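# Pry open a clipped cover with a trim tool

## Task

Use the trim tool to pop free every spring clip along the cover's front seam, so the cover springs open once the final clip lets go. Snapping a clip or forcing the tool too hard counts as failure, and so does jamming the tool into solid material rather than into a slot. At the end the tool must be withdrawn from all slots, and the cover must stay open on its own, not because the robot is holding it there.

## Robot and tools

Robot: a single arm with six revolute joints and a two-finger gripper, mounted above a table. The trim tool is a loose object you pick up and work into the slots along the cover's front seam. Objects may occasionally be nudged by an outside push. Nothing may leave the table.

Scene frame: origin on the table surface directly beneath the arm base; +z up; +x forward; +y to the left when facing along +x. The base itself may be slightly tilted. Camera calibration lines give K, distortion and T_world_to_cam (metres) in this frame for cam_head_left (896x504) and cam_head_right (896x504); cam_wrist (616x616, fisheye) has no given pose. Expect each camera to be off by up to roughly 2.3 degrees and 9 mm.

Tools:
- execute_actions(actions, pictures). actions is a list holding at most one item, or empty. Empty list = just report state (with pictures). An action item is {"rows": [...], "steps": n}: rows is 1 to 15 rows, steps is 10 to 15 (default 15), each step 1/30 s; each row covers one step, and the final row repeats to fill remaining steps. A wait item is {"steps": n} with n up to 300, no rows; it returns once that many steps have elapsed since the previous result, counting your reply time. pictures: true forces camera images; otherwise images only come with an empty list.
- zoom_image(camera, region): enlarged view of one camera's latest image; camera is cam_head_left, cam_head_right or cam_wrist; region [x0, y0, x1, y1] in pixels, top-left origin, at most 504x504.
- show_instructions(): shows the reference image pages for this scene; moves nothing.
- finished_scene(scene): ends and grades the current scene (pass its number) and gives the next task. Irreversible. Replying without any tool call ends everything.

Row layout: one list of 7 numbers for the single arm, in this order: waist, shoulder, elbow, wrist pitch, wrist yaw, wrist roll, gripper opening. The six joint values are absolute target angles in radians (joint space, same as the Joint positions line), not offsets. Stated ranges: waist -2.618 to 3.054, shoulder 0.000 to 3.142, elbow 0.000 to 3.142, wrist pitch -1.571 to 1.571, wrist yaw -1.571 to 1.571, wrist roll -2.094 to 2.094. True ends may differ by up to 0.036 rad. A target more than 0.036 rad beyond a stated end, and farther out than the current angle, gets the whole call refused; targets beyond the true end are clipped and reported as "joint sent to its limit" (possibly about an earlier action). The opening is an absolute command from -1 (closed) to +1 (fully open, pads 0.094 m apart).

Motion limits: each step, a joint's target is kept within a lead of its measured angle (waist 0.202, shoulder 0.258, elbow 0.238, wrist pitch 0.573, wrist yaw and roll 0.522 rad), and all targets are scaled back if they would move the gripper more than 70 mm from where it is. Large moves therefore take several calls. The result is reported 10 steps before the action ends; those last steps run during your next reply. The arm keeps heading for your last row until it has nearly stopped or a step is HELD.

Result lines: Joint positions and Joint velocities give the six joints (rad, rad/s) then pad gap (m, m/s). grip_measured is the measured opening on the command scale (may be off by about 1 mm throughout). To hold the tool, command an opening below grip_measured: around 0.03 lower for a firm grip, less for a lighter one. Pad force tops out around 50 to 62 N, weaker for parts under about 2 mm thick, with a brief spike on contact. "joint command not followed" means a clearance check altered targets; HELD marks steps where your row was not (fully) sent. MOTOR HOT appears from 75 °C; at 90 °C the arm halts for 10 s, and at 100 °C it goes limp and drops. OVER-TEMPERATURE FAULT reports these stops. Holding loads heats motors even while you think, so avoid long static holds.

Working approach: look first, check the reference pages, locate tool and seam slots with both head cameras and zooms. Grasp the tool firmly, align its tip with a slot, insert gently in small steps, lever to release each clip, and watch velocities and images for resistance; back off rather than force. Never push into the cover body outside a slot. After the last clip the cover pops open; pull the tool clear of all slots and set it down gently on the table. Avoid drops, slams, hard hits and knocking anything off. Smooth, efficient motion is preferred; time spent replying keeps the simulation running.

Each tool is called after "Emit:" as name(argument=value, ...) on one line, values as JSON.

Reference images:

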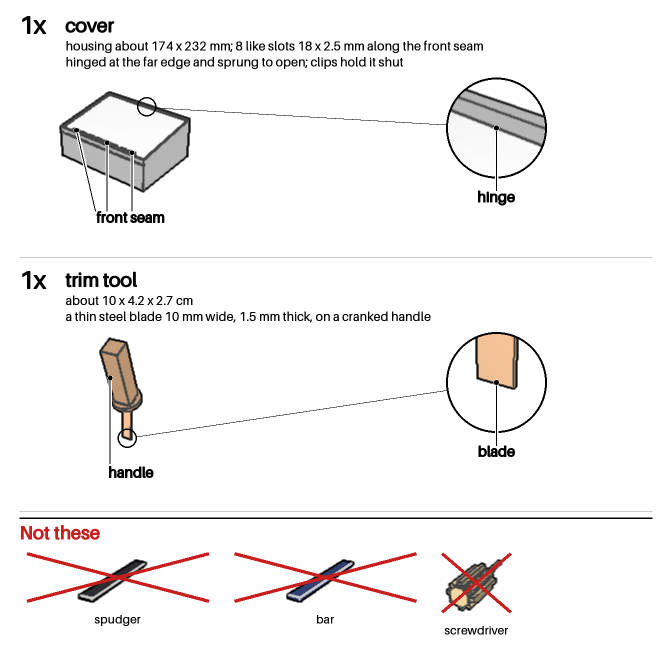

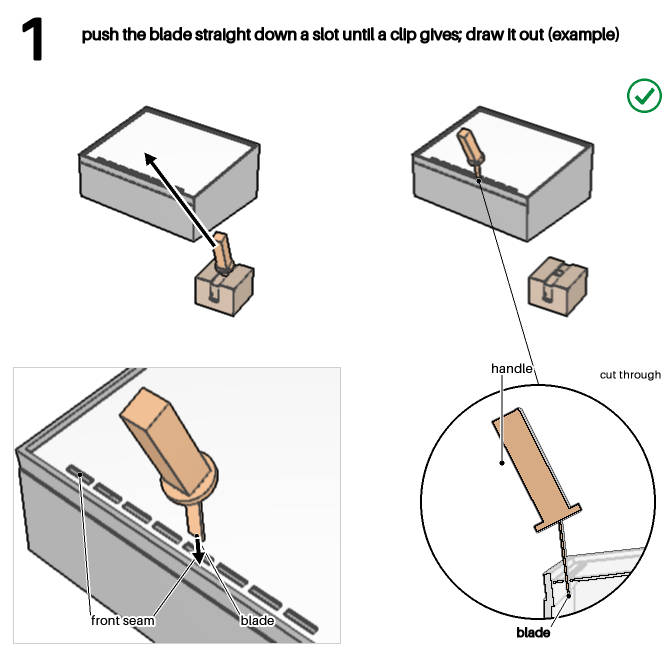

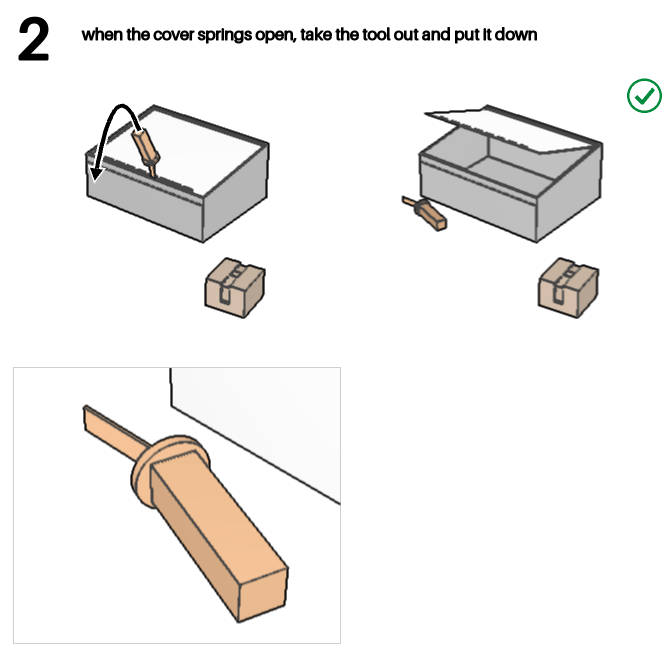

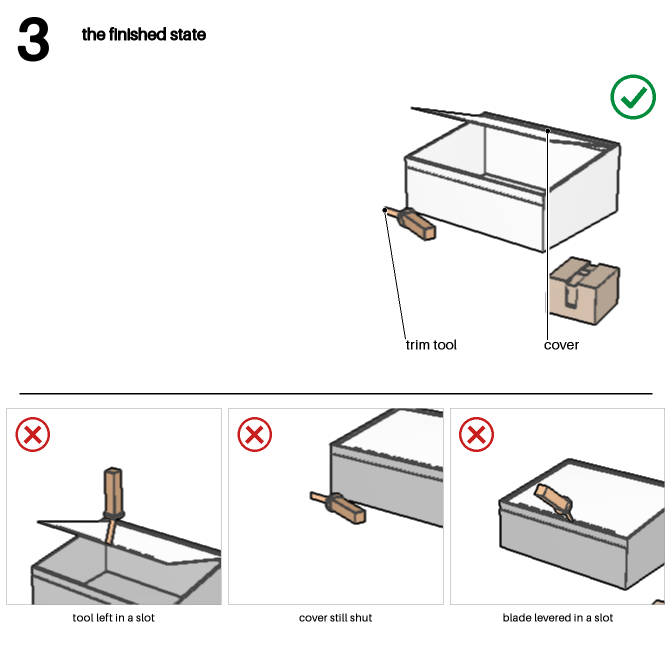

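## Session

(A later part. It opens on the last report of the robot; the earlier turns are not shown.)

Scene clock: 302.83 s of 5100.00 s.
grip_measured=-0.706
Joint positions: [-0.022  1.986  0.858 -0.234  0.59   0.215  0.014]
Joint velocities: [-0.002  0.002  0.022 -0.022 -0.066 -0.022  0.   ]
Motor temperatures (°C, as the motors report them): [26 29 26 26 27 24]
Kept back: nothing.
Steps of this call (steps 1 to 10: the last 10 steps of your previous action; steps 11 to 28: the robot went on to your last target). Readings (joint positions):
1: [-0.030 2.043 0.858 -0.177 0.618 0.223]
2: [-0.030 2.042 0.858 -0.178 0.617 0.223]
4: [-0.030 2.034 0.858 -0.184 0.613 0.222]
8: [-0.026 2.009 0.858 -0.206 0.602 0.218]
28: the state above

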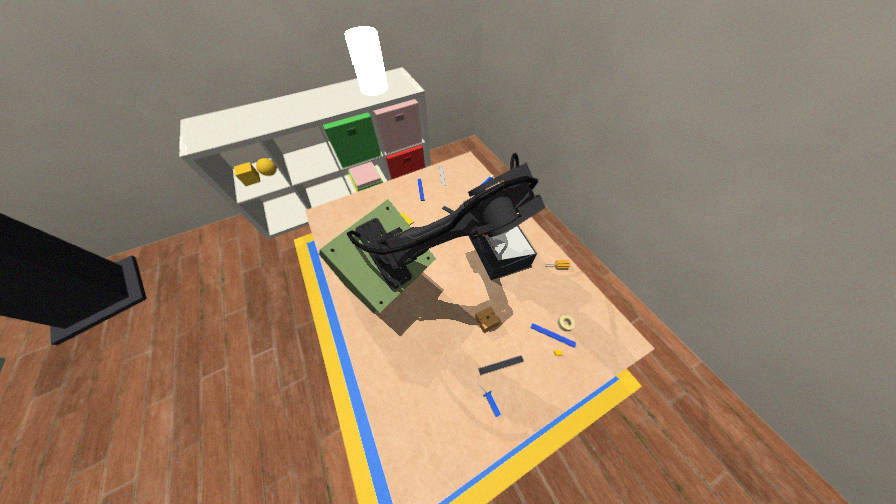

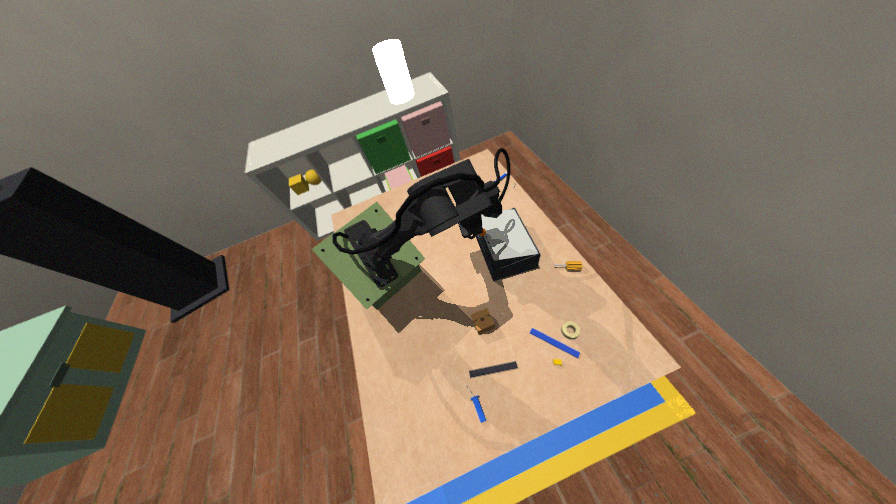

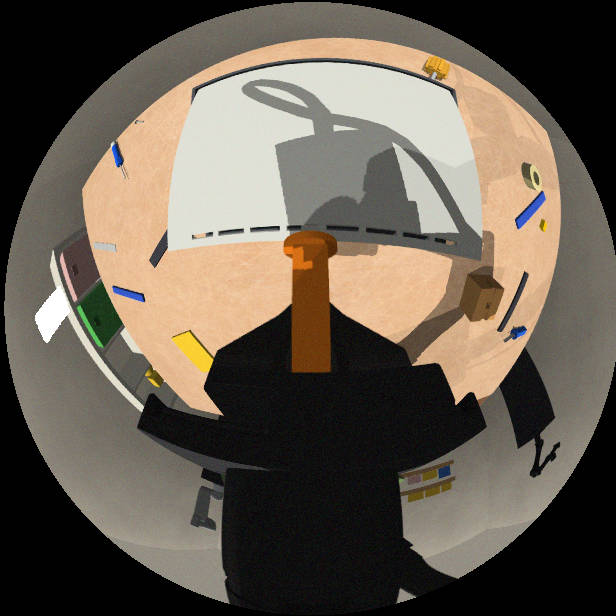

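Emit:
execute_actions(actions=[{"rows": [[-0.015,1.97,0.84,-0.29,0.66,0.23,-0.76],[-0.005,1.97,0.84,-0.275,0.64,0.225,-0.76],[0.005,1.97,0.84,-0.26,0.625,0.22,-0.76],[0.01,1.97,0.84,-0.25,0.61,0.22,-0.76]], "steps": 12}], pictures=true)

Emit:
execute_actions(actions=[])

Scene clock: 304.30 s of 5100.00 s.
grip_measured=-0.706
Joint positions: [-0.019  1.986  0.858 -0.234  0.589  0.214  0.014]
Joint velocities: [ 0.066 -0.012 -0.022 -0.022  0.022 -0.007  0.001]
Motor temperatures (°C, as the motors report them): [26 30 26 26 27 24]
Steps of this call (steps 1 to 15: the robot went on to your last target; steps 16 to 42: nothing new was sent; steps 43 to 44: the first 2 steps of this action). Readings (joint positions):
43: [-0.021 1.986 0.858 -0.234 0.590 0.214]
44: the state above

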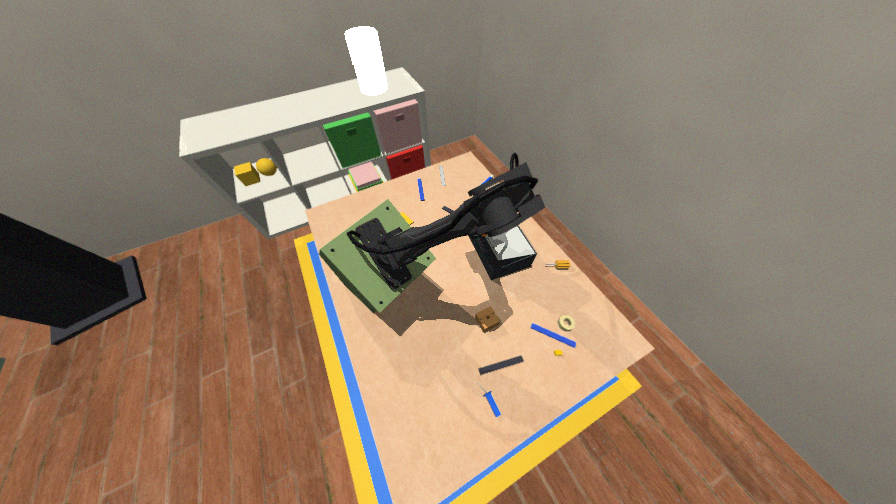

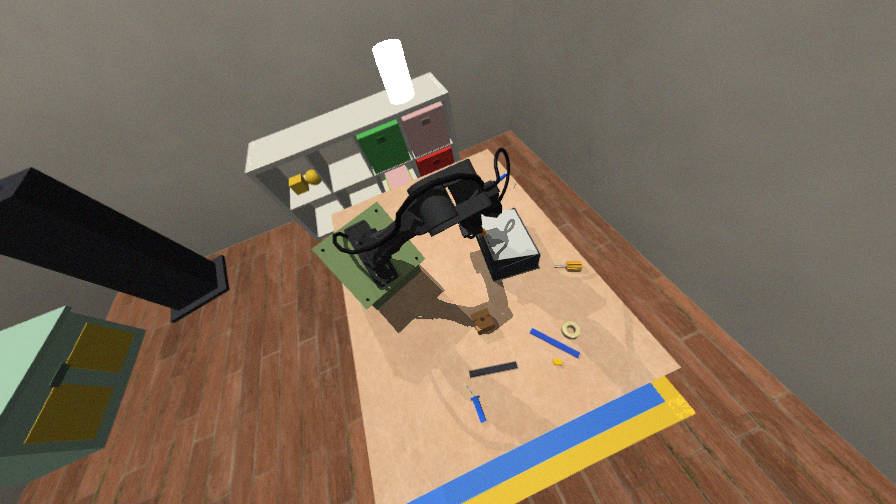

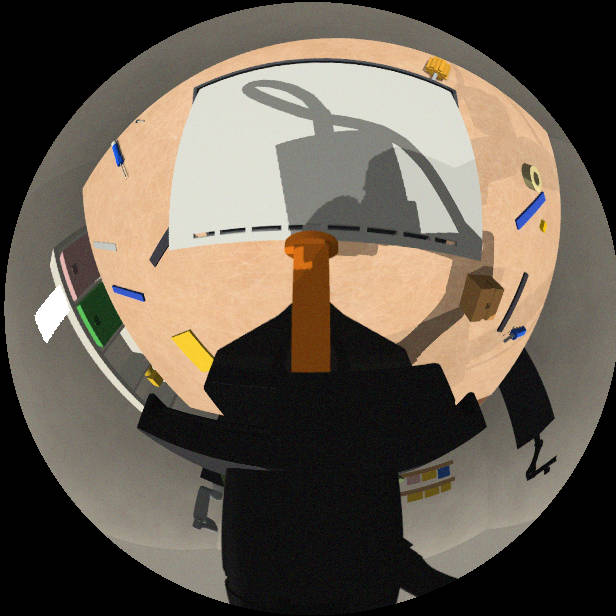

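Scene clock: 304.63 s of 5100.00 s.
grip_measured=-0.706
Joint positions: [-0.009  1.986  0.858 -0.237  0.597  0.214  0.014]
Joint velocities: [-0.002 -0.002 -0.012 -0.051 -0.066  0.007  0.001]
Motor temperatures (°C, as the motors report them): [26 30 26 26 27 24]
Kept back: nothing.
Steps of this call (steps 1 to 10: the last 10 steps of your previous action). Readings (joint positions):
1: [-0.015 1.986 0.858 -0.234 0.590 0.214]
2: [-0.013 1.986 0.858 -0.235 0.592 0.214]
4: [-0.010 1.986 0.858 -0.236 0.594 0.214]
8: [-0.009 1.986 0.858 -0.237 0.597 0.214]
10: the state above

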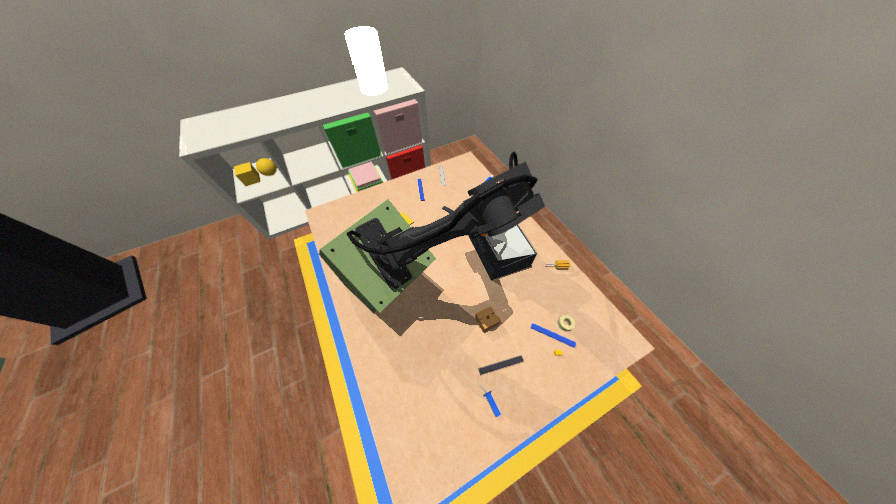

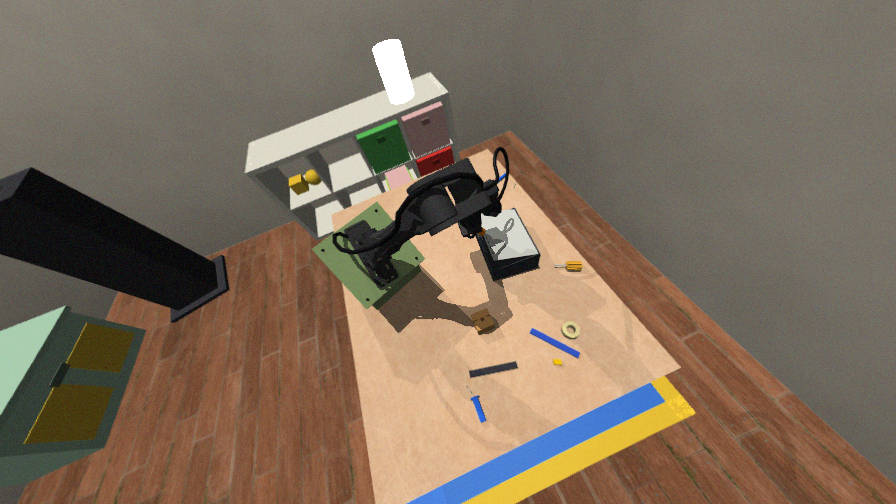

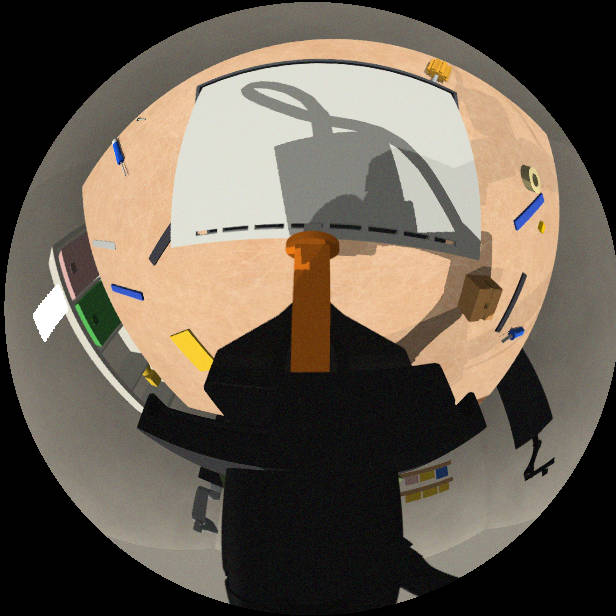

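Emit:
execute_actions(actions=[{"rows": [[0.012,1.965,0.84,-0.255,0.61,0.22,-0.76],[0.014,1.96,0.84,-0.26,0.61,0.22,-0.76],[0.016,1.955,0.84,-0.265,0.61,0.22,-0.76],[0.018,1.95,0.84,-0.27,0.61,0.22,-0.76],[0.02,1.945,0.84,-0.275,0.61,0.22,-0.76],[0.022,1.94,0.84,-0.28,0.61,0.22,-0.76],[0.024,1.935,0.84,-0.285,0.61,0.22,-0.76],[0.026,1.93,0.84,-0.29,0.61,0.22,-0.76],[0.028,1.925,0.84,-0.295,0.61,0.22,-0.76],[0.03,1.92,0.84,-0.3,0.61,0.22,-0.76]], "steps": 10}])

Emit:
execute_actions(actions=[])

Scene clock: 305.87 s of 5100.00 s.
grip_measured=-0.706
Joint positions: [-0.009  1.986  0.858 -0.238  0.598  0.214  0.014]
Joint velocities: [ 0.007 -0.012  0.012 -0.007 -0.051 -0.051  0.   ]
Motor temperatures (°C, as the motors report them): [26 30 26 26 27 24]
Kept back: the last 10 steps of this action.
Steps of this call (steps 1 to 15: the robot went on to your last target; steps 16 to 37: nothing new was sent). Readings (joint positions):
1: [-0.009 1.986 0.858 -0.238 0.597 0.214]
2: [-0.009 1.986 0.858 -0.238 0.597 0.214]
4: [-0.009 1.986 0.858 -0.238 0.597 0.214]
8: [-0.009 1.986 0.858 -0.238 0.598 0.214]
37: the state above

Scene clock: 306.20 s of 5100.00 s.
grip_measured=-0.706
Joint positions: [ 0.007  1.949  0.858 -0.278  0.598  0.214  0.014]
Joint velocities: [ 0.042 -0.115 -0.012 -0.198 -0.051 -0.022 -0.   ]
Motor temperatures (°C, as the motors report them): [26 30 26 26 27 24]
Kept back: nothing.
Steps of this call (steps 1 to 10: the last 10 steps of your previous action). Readings (joint positions):
1: [-0.009 1.986 0.858 -0.239 0.598 0.214]
2: [-0.009 1.986 0.858 -0.240 0.598 0.214]
4: [-0.008 1.981 0.858 -0.246 0.598 0.214]
8: [0.003 1.959 0.858 -0.263 0.598 0.214]
10: the state above

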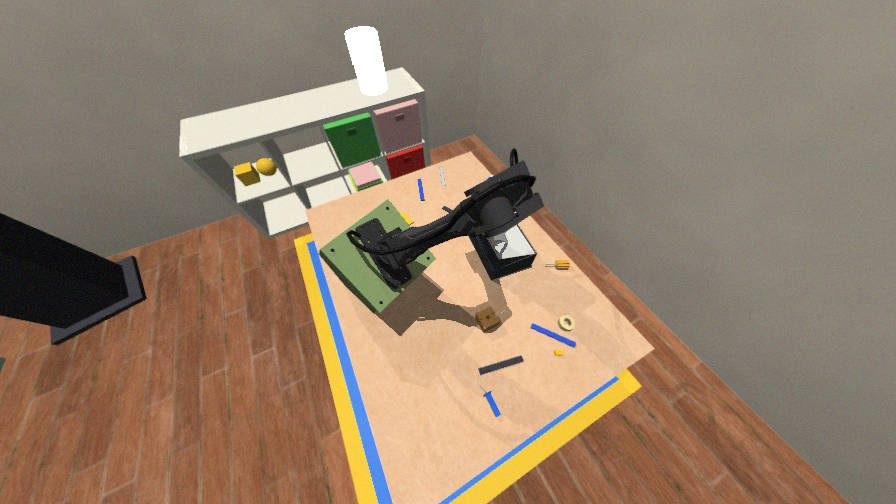

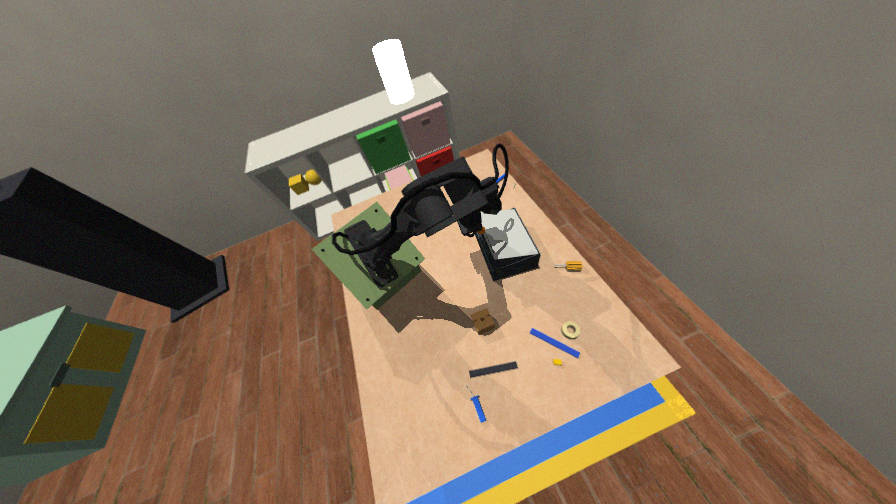

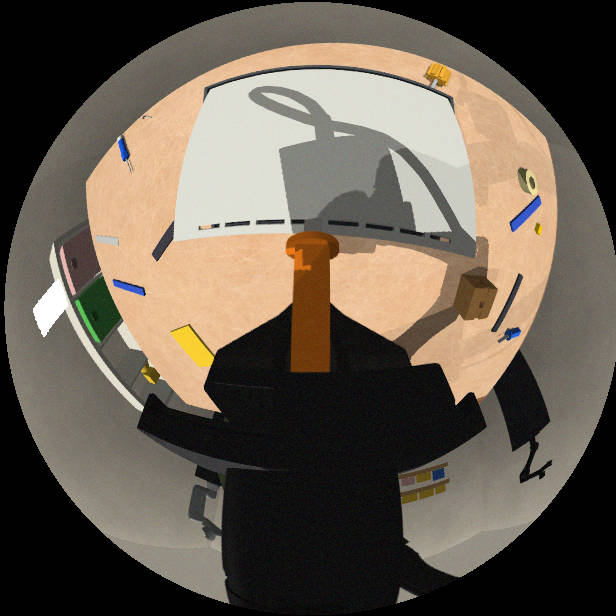

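Joints follow well now. Continue.

Emit:
execute_actions(actions=[{"rows": [[0.032,1.915,0.84,-0.305,0.61,0.22,-0.76],[0.034,1.91,0.84,-0.31,0.61,0.22,-0.76],[0.036,1.905,0.84,-0.315,0.61,0.22,-0.76],[0.038,1.9,0.84,-0.32,0.61,0.22,-0.76],[0.04,1.895,0.84,-0.325,0.61,0.22,-0.76],[0.042,1.89,0.84,-0.33,0.61,0.22,-0.76],[0.044,1.885,0.84,-0.335,0.61,0.22,-0.76],[0.046,1.88,0.84,-0.34,0.61,0.22,-0.76],[0.048,1.875,0.84,-0.345,0.61,0.22,-0.76],[0.05,1.87,0.84,-0.35,0.61,0.22,-0.76]], "steps": 10}])

Emit:
execute_actions(actions=[])

Scene clock: 306.67 s of 5100.00 s.
grip_measured=-0.706
Joint positions: [ 0.011  1.942  0.858 -0.294  0.598  0.214  0.014]
Joint velocities: [-0.017 -0.002 -0.007  0.037  0.066 -0.007 -0.   ]
Motor temperatures (°C, as the motors report them): [26 30 26 26 27 24]
Kept back: the last 10 steps of this action.
Steps of this call (steps 1 to 14: the robot went on to your last target). Readings (joint positions):
1: [0.009 1.946 0.858 -0.284 0.598 0.214]
2: [0.010 1.944 0.858 -0.289 0.598 0.214]
4: [0.011 1.942 0.858 -0.293 0.598 0.214]
8: [0.011 1.942 0.858 -0.294 0.598 0.214]
14: the state above

Scene clock: 307.00 s of 5100.00 s.
grip_measured=-0.706
Joint positions: [ 0.026  1.906  0.858 -0.343  0.597  0.214  0.014]
Joint velocities: [ 0.042 -0.134  0.007 -0.051  0.022 -0.007  0.001]
Motor temperatures (°C, as the motors report them): [26 30 26 26 27 24]
Kept back: nothing.
Steps of this call (steps 1 to 10: the last 10 steps of your previous action). Readings (joint positions):
1: [0.011 1.942 0.858 -0.295 0.598 0.214]
2: [0.011 1.941 0.858 -0.296 0.598 0.214]
4: [0.014 1.934 0.858 -0.303 0.598 0.214]
8: [0.022 1.915 0.858 -0.330 0.598 0.214]
10: the state above

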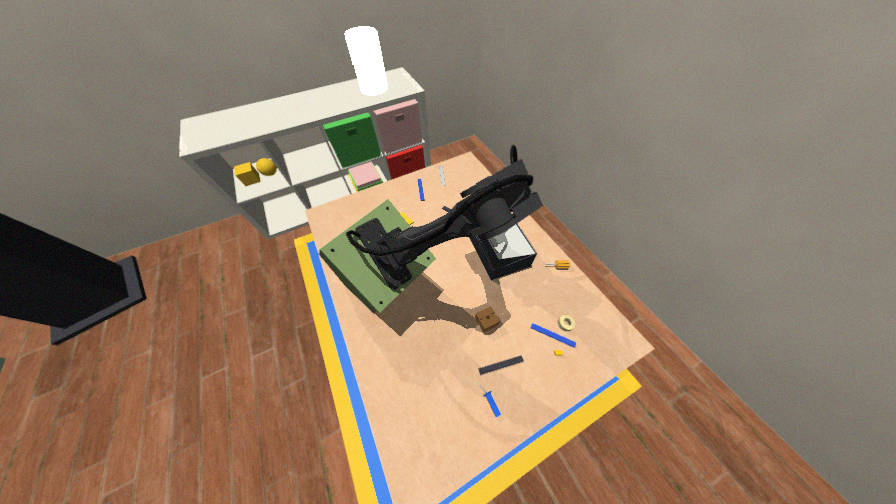

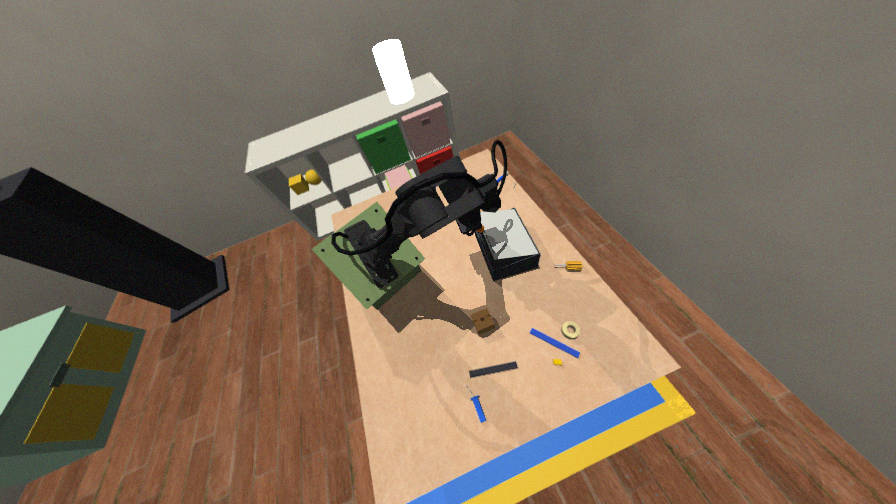

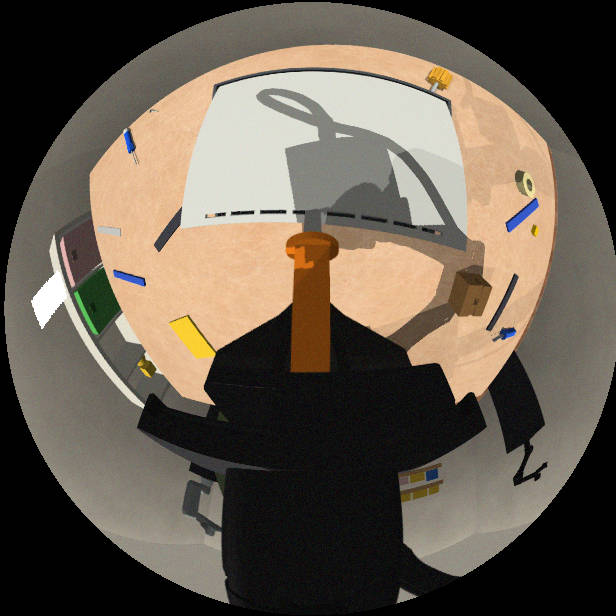

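Emit:
execute_actions(actions=[{"rows": [[0.052,1.865,0.84,-0.355,0.61,0.22,-0.76],[0.054,1.86,0.84,-0.36,0.61,0.22,-0.76],[0.056,1.855,0.84,-0.365,0.61,0.22,-0.76],[0.058,1.85,0.84,-0.37,0.61,0.22,-0.76],[0.06,1.845,0.84,-0.375,0.61,0.22,-0.76],[0.062,1.84,0.84,-0.38,0.61,0.22,-0.76],[0.064,1.835,0.84,-0.385,0.61,0.22,-0.76],[0.066,1.83,0.84,-0.39,0.61,0.22,-0.76],[0.068,1.825,0.84,-0.395,0.61,0.22,-0.76],[0.07,1.82,0.84,-0.4,0.61,0.22,-0.76],[0.072,1.815,0.84,-0.405,0.61,0.22,-0.76],[0.074,1.81,0.84,-0.41,0.61,0.22,-0.76]], "steps": 12}])

Emit:
execute_actions(actions=[])

Scene clock: 307.67 s of 5100.00 s.
grip_measured=-0.706
Joint positions: [ 0.03   1.895  0.858 -0.363  0.595  0.214  0.014]
Joint velocities: [ 0.017 -0.051 -0.002 -0.037  0.022 -0.037 -0.001]
Motor temperatures (°C, as the motors report them): [26 30 26 26 27 24]
Steps of this call (steps 1 to 18: the robot went on to your last target; steps 19 to 20: the first 2 steps of this action). Readings (joint positions):
19: [0.030 1.896 0.858 -0.361 0.595 0.214]
20: the state above

Scene clock: 308.00 s of 5100.00 s.
grip_measured=-0.706
Joint positions: [ 0.051  1.834  0.858 -0.379  0.599  0.214  0.014]
Joint velocities: [ 0.061 -0.129  0.012 -0.037 -0.051  0.007  0.   ]
Motor temperatures (°C, as the motors report them): [26 30 26 26 27 24]
Kept back: nothing.
Steps of this call (steps 1 to 10: the last 10 steps of your previous action). Readings (joint positions):
1: [0.031 1.892 0.858 -0.365 0.594 0.214]
2: [0.033 1.888 0.858 -0.369 0.594 0.214]
4: [0.037 1.875 0.858 -0.373 0.595 0.214]
8: [0.047 1.844 0.858 -0.374 0.598 0.214]
10: the state above

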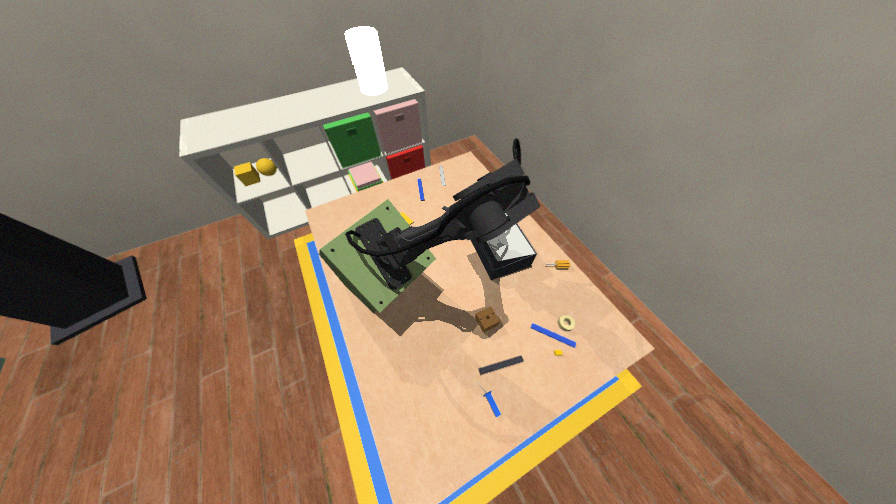

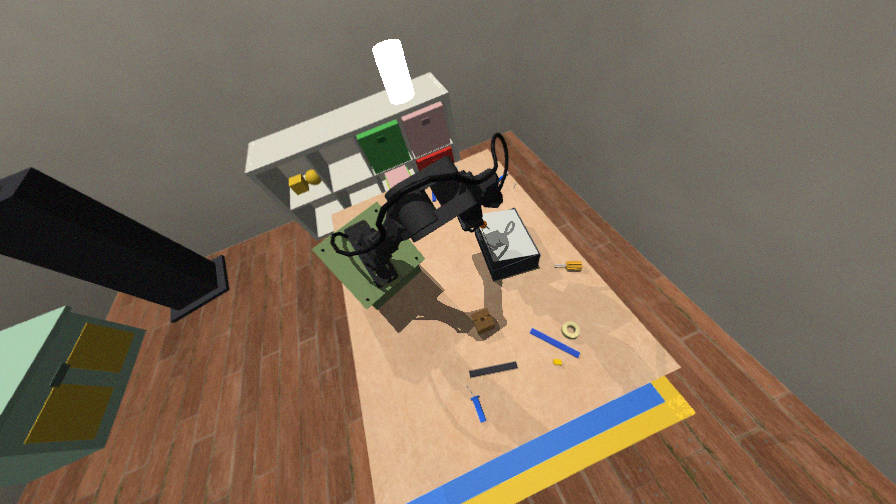

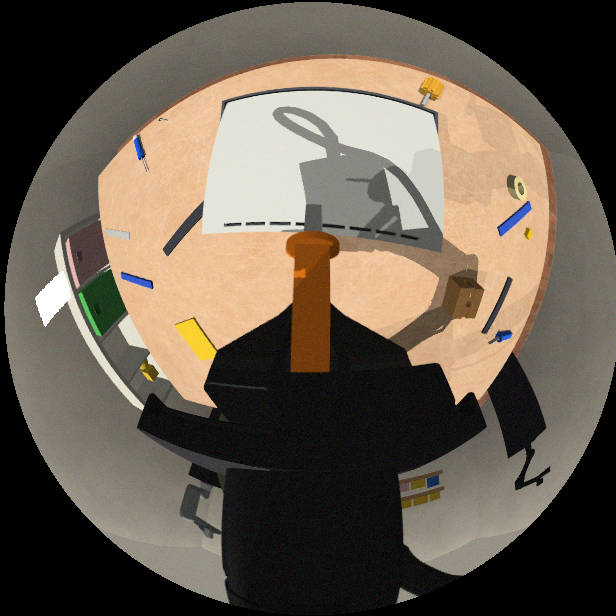

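Emit:
zoom_image(camera="cam_head_right", region=[420, 170, 580, 290])

Region (420, 170, 580, 290) of cam_head_right's 896x504 image, scaled by 3.150, with more detail than that image has; it fills the top 378 rows of this view, and the rest is white.

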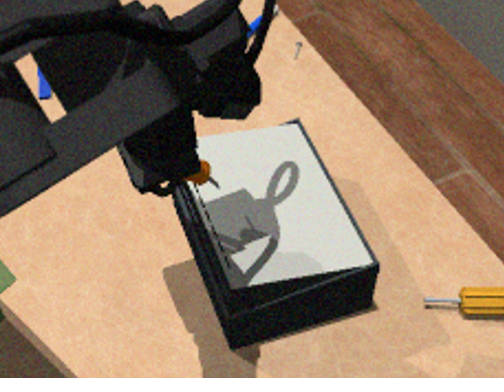

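Emit:
execute_actions(actions=[{"rows": [[0.074,1.80,0.84,-0.42,0.61,0.22,-0.76],[0.074,1.79,0.84,-0.43,0.61,0.22,-0.76],[0.074,1.78,0.84,-0.44,0.61,0.22,-0.76],[0.074,1.77,0.84,-0.45,0.61,0.22,-0.76],[0.07,1.76,0.84,-0.46,0.61,0.22,-0.76],[0.06,1.75,0.84,-0.47,0.6,0.22,-0.76],[0.04,1.74,0.84,-0.48,0.58,0.21,-0.76],[0.02,1.73,0.84,-0.49,0.56,0.2,-0.76],[-0.005,1.72,0.84,-0.5,0.535,0.19,-0.76],[-0.03,1.71,0.84,-0.5,0.51,0.18,-0.76],[-0.06,1.70,0.84,-0.5,0.48,0.17,-0.76],[-0.09,1.70,0.84,-0.5,0.45,0.16,-0.76],[-0.12,1.70,0.84,-0.5,0.42,0.15,-0.76],[-0.15,1.70,0.84,-0.5,0.39,0.14,-0.76],[-0.18,1.70,0.84,-0.5,0.36,0.13,-0.76]], "steps": 15}])

Emit:
execute_actions(actions=[{"rows": [[-0.21,1.70,0.85,-0.47,0.33,0.12,-0.76],[-0.24,1.70,0.86,-0.44,0.30,0.11,-0.76],[-0.27,1.70,0.87,-0.41,0.27,0.10,-0.76],[-0.30,1.70,0.88,-0.38,0.24,0.09,-0.76],[-0.33,1.70,0.89,-0.35,0.21,0.08,-0.76],[-0.36,1.70,0.90,-0.32,0.18,0.07,-0.76],[-0.39,1.70,0.91,-0.29,0.15,0.06,-0.76],[-0.41,1.70,0.92,-0.26,0.12,0.05,-0.76],[-0.43,1.70,0.93,-0.23,0.09,0.04,-0.76],[-0.44,1.70,0.94,-0.20,0.06,0.03,-0.76],[-0.45,1.70,0.95,-0.17,0.04,0.02,-0.76],[-0.45,1.70,0.96,-0.14,0.02,0.01,-0.76],[-0.45,1.70,0.97,-0.11,0.0,0.0,-0.76],[-0.45,1.70,0.98,-0.08,0.0,0.0,-0.76],[-0.45,1.70,0.99,-0.05,0.0,0.0,-0.76]], "steps": 15}])

Emit:
execute_actions(actions=[{"rows": [[-0.45,1.71,1.0,0.0,0.0,0.0,-0.76],[-0.45,1.72,1.01,0.05,0.0,0.0,-0.76],[-0.45,1.73,1.02,0.10,0.0,0.0,-0.76],[-0.45,1.74,1.03,0.15,0.0,0.0,-0.76],[-0.45,1.75,1.04,0.20,0.0,0.0,-0.76],[-0.45,1.76,1.05,0.25,0.0,0.0,-0.76],[-0.45,1.77,1.06,0.30,0.0,0.0,-0.76],[-0.45,1.78,1.07,0.35,0.0,0.0,-0.76],[-0.45,1.79,1.08,0.40,0.0,0.0,-0.76],[-0.45,1.80,1.09,0.45,0.0,0.0,-0.76],[-0.45,1.81,1.10,0.50,0.0,0.0,-0.76],[-0.45,1.82,1.10,0.55,0.0,0.0,-0.76],[-0.45,1.83,1.10,0.60,0.0,0.0,-0.76],[-0.45,1.84,1.10,0.65,0.0,0.0,-0.76],[-0.45,1.85,1.10,0.70,0.0,0.0,-0.76]], "steps": 15}])

Emit:
execute_actions(actions=[{"steps": 15}], pictures=true)

Scene clock: 313.23 s of 5100.00 s.
grip_measured=-0.706
Joint positions: [ 0.055  1.801  0.858 -0.418  0.599  0.214  0.014]
Joint velocities: [-0.002 -0.33   0.007 -0.212 -0.037 -0.037  0.   ]
Motor temperatures (°C, as the motors report them): [26 30 26 26 27 24]
Steps of this call (steps 1 to 30: the robot went on to your last target; steps 31 to 90: nothing new was sent; then 2.07 s passed at rest; steps 91 to 95: the first 5 steps of this action). Readings (joint positions):
91: [0.055 1.826 0.858 -0.395 0.599 0.214]
92: [0.055 1.823 0.858 -0.398 0.599 0.214]
94: [0.055 1.811 0.858 -0.411 0.599 0.214]
95: the state above

Scene clock: 313.73 s of 5100.00 s.
grip_measured=-0.706
Joint positions: [-0.28   1.714  0.858 -0.437  0.339  0.13   0.014]
Joint velocities: [-0.818 -0.012 -0.017  0.476 -0.813 -0.242 -0.001]
Motor temperatures (°C, as the motors report them): [26 30 26 26 27 24]
Steps of this call (steps 1 to 10: the last 10 steps of your previous action; steps 11 to 15: the first 5 steps of this action). Readings (joint positions):
11: [-0.159 1.714 0.858 -0.469 0.446 0.165]
12: [-0.190 1.714 0.858 -0.468 0.420 0.157]
14: [-0.250 1.714 0.858 -0.451 0.367 0.139]
15: the state above

Scene clock: 314.23 s of 5100.00 s.
grip_measured=-0.706
Joint positions: [-0.455  1.719  0.993  0.005  0.038  0.021  0.014]
Joint velocities: [-0.007  0.134  0.349  1.37  -0.139 -0.066  0.   ]
Motor temperatures (°C, as the motors report them): [26 30 26 26 27 24]
Steps of this call (steps 1 to 10: the last 10 steps of your previous action; steps 11 to 15: the first 5 steps of this action). Readings (joint positions):
11: [-0.455 1.714 0.955 -0.155 0.070 0.033]
12: [-0.455 1.714 0.964 -0.119 0.059 0.029]
14: [-0.455 1.715 0.983 -0.039 0.043 0.023]
15: the state above

Scene clock: 314.73 s of 5100.00 s.
grip_measured=-0.706
Joint positions: [-0.455  1.836  1.075  0.628  0.017  0.013  0.014]
Joint velocities: [ 0.007  0.007 -0.002  0.418 -0.095  0.037 -0.001]
Motor temperatures (°C, as the motors report them): [26 30 26 26 27 24]
Kept back: nothing.
Steps of this call (steps 1 to 10: the last 10 steps of your previous action; steps 11 to 15: the robot went on to your last target). Readings (joint positions):
1: [-0.455 1.726 1.005 0.051 0.033 0.019]
2: [-0.455 1.734 1.017 0.098 0.030 0.018]
4: [-0.455 1.754 1.038 0.195 0.025 0.016]
8: [-0.455 1.798 1.070 0.392 0.020 0.014]
15: the state above

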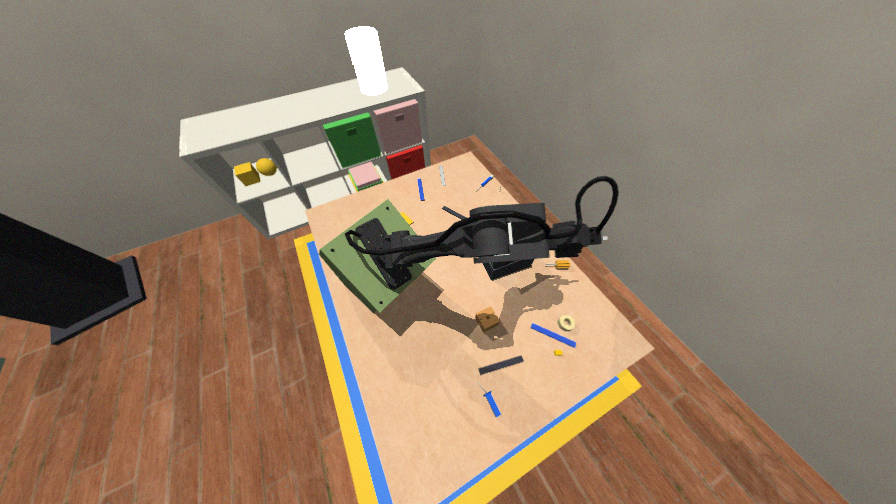

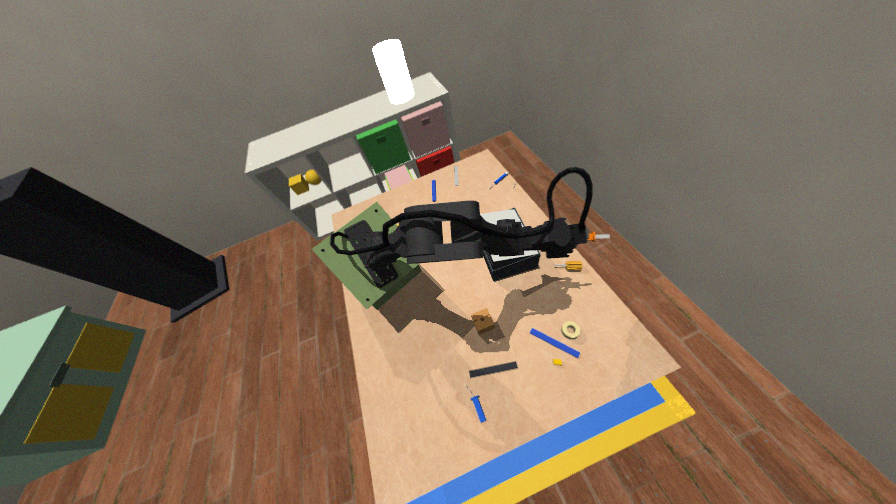

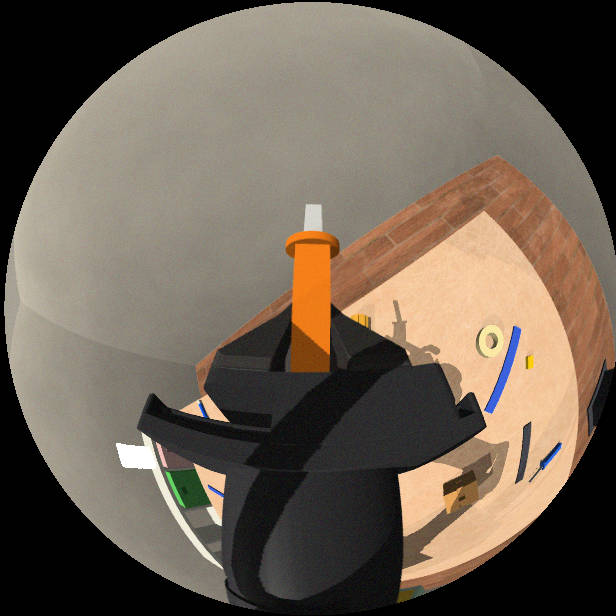

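Emit:
execute_actions(actions=[{"rows": [[-0.45,1.88,1.09,0.74,0.0,0.0,-0.76],[-0.45,1.91,1.08,0.78,0.0,0.0,-0.76],[-0.45,1.94,1.07,0.82,0.0,0.0,-0.76],[-0.45,1.97,1.06,0.86,0.0,0.0,-0.76],[-0.45,2.0,1.05,0.90,0.0,0.0,-0.76],[-0.45,2.03,1.04,0.94,0.0,0.0,-0.76],[-0.45,2.06,1.03,0.98,0.0,0.0,-0.76],[-0.45,2.09,1.02,1.02,0.0,0.0,-0.76],[-0.45,2.12,1.01,1.06,0.0,0.0,-0.76],[-0.45,2.15,1.0,1.10,0.0,0.0,-0.76],[-0.45,2.18,0.99,1.14,0.0,0.0,-0.76],[-0.45,2.21,0.98,1.18,0.0,0.0,-0.76],[-0.45,2.24,0.97,1.22,0.0,0.0,-0.76],[-0.45,2.27,0.96,1.26,0.0,0.0,-0.76],[-0.45,2.30,0.95,1.30,0.0,0.0,-0.76]], "steps": 15}])

Emit:
execute_actions(actions=[{"steps": 20}], pictures=true)

Scene clock: 316.70 s of 5100.00 s.
grip_measured=-0.706
Joint positions: [-0.455  1.914  1.075  0.802  0.017  0.012  0.014]
Joint velocities: [ 0.002  0.838  0.002  0.828 -0.051 -0.066 -0.001]
Motor temperatures (°C, as the motors report them): [26 30 26 27 27 24]
Steps of this call (steps 1 to 30: the robot went on to your last target; steps 31 to 54: nothing new was sent; steps 55 to 59: the first 5 steps of this action). Readings (joint positions):
55: [-0.455 1.840 1.075 0.698 0.017 0.012]
56: [-0.455 1.849 1.075 0.717 0.017 0.012]
58: [-0.455 1.886 1.075 0.772 0.017 0.012]
59: the state above

Scene clock: 317.37 s of 5100.00 s.
grip_measured=-0.706
Joint positions: [-0.455  2.311  0.958  1.266  0.017  0.012  0.014]
Joint velocities: [-0.002 -0.007  0.017  0.227 -0.095  0.022  0.   ]
Motor temperatures (°C, as the motors report them): [26 30 26 27 27 24]
Kept back: nothing.
Steps of this call (steps 1 to 10: the last 10 steps of your previous action; steps 11 to 20: the robot went on to your last target). Readings (joint positions):
1: [-0.455 1.945 1.075 0.833 0.017 0.012]
2: [-0.455 1.979 1.075 0.863 0.017 0.012]
4: [-0.455 2.048 1.063 0.927 0.017 0.012]
8: [-0.455 2.180 1.013 1.060 0.017 0.012]
20: the state above

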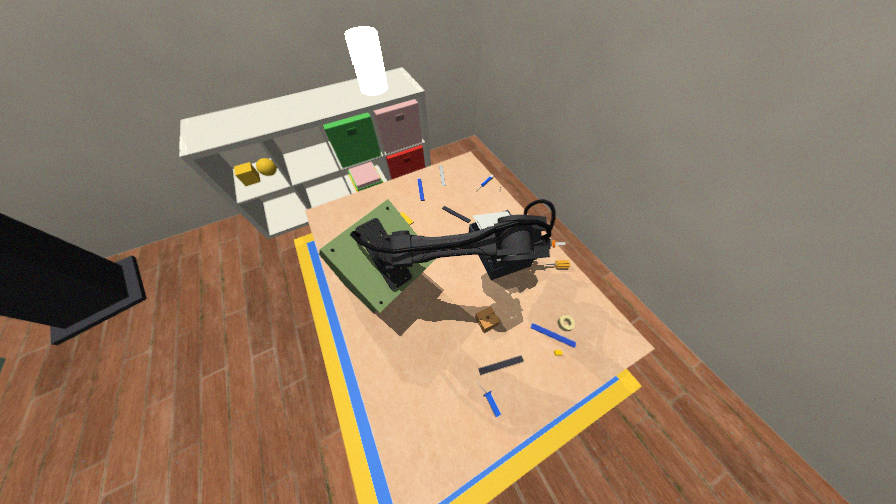

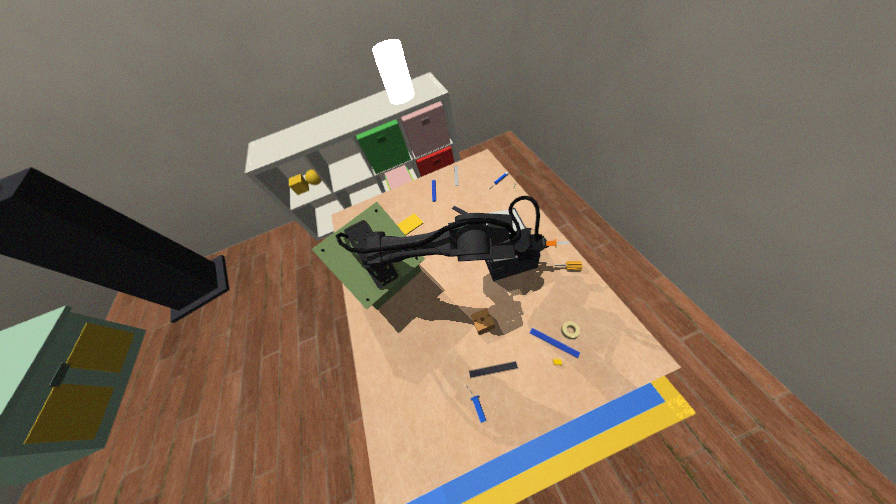

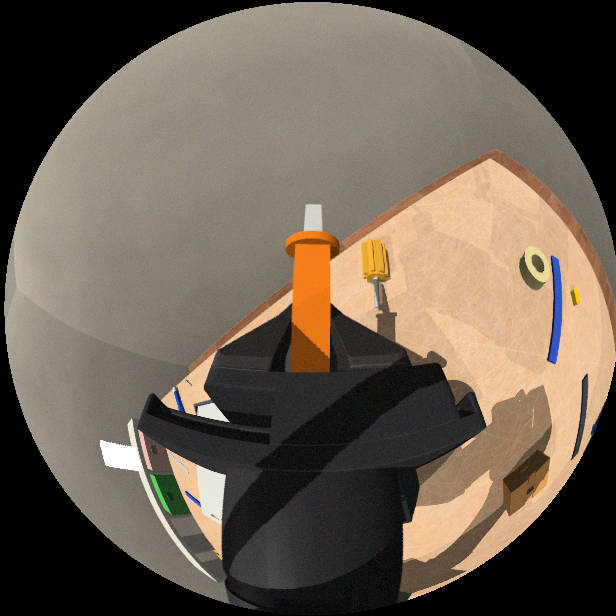

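Emit:
execute_actions(actions=[{"rows": [[-0.465,2.32,0.945,1.32,0.0,0.0,-0.76],[-0.48,2.34,0.94,1.34,0.0,0.0,-0.76],[-0.495,2.36,0.935,1.36,0.0,0.0,-0.76],[-0.51,2.38,0.93,1.38,0.0,0.0,-0.76],[-0.525,2.40,0.925,1.40,0.0,0.0,-0.76],[-0.54,2.42,0.92,1.42,0.0,0.0,-0.76],[-0.555,2.44,0.915,1.44,0.0,0.0,-0.76],[-0.57,2.46,0.91,1.46,0.0,0.0,-0.76],[-0.585,2.48,0.905,1.48,0.0,0.0,-0.76],[-0.60,2.50,0.90,1.50,0.0,0.0,-0.76]], "steps": 10}])

Emit:
execute_actions(actions=[{"steps": 22}], pictures=true)

Scene clock: 319.97 s of 5100.00 s.
grip_measured=-0.706
Joint positions: [-0.455  2.311  0.958  1.291  0.017  0.012  0.014]
Joint velocities: [-0.002 -0.002 -0.002 -0.022  0.022 -0.007 -0.   ]
Motor temperatures (°C, as the motors report them): [26 30 26 27 27 24]
Kept back: the last 10 steps of this action.
Steps of this call (steps 1 to 30: the robot went on to your last target; steps 31 to 78: nothing new was sent). Readings (joint positions):
1: [-0.455 2.311 0.958 1.272 0.017 0.012]
2: [-0.455 2.311 0.958 1.277 0.017 0.012]
4: [-0.455 2.311 0.958 1.282 0.017 0.012]
8: [-0.455 2.311 0.958 1.288 0.017 0.012]
78: the state above

Scene clock: 320.70 s of 5100.00 s.
grip_measured=-0.706
Joint positions: [-0.602  2.469  0.935  1.53   0.003  0.014  0.014]
Joint velocities: [-0.002 -0.017  0.002  0.051  0.037 -0.037 -0.   ]
Motor temperatures (°C, as the motors report them): [26 30 26 27 27 24]
Kept back: nothing.
Steps of this call (steps 1 to 10: the last 10 steps of your previous action; steps 11 to 22: the robot went on to your last target). Readings (joint positions):
1: [-0.455 2.311 0.958 1.293 0.016 0.012]
2: [-0.457 2.313 0.958 1.300 0.015 0.012]
4: [-0.470 2.326 0.958 1.329 0.012 0.012]
8: [-0.530 2.398 0.956 1.399 0.009 0.012]
22: the state above

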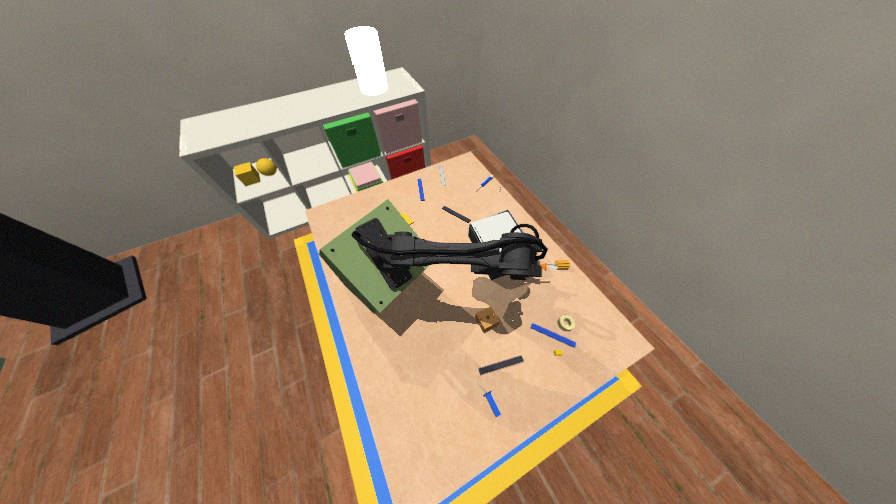

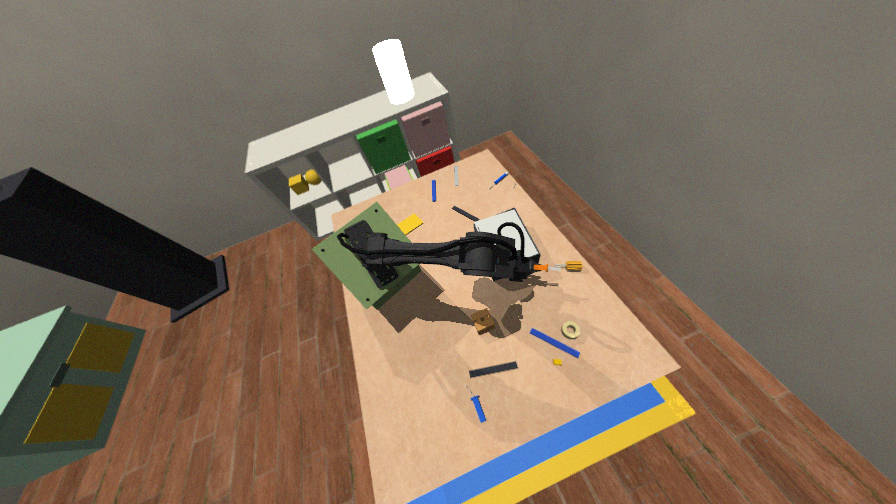

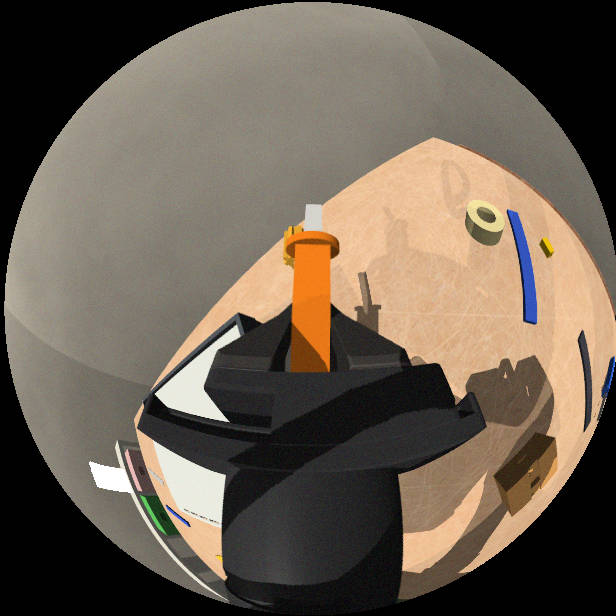

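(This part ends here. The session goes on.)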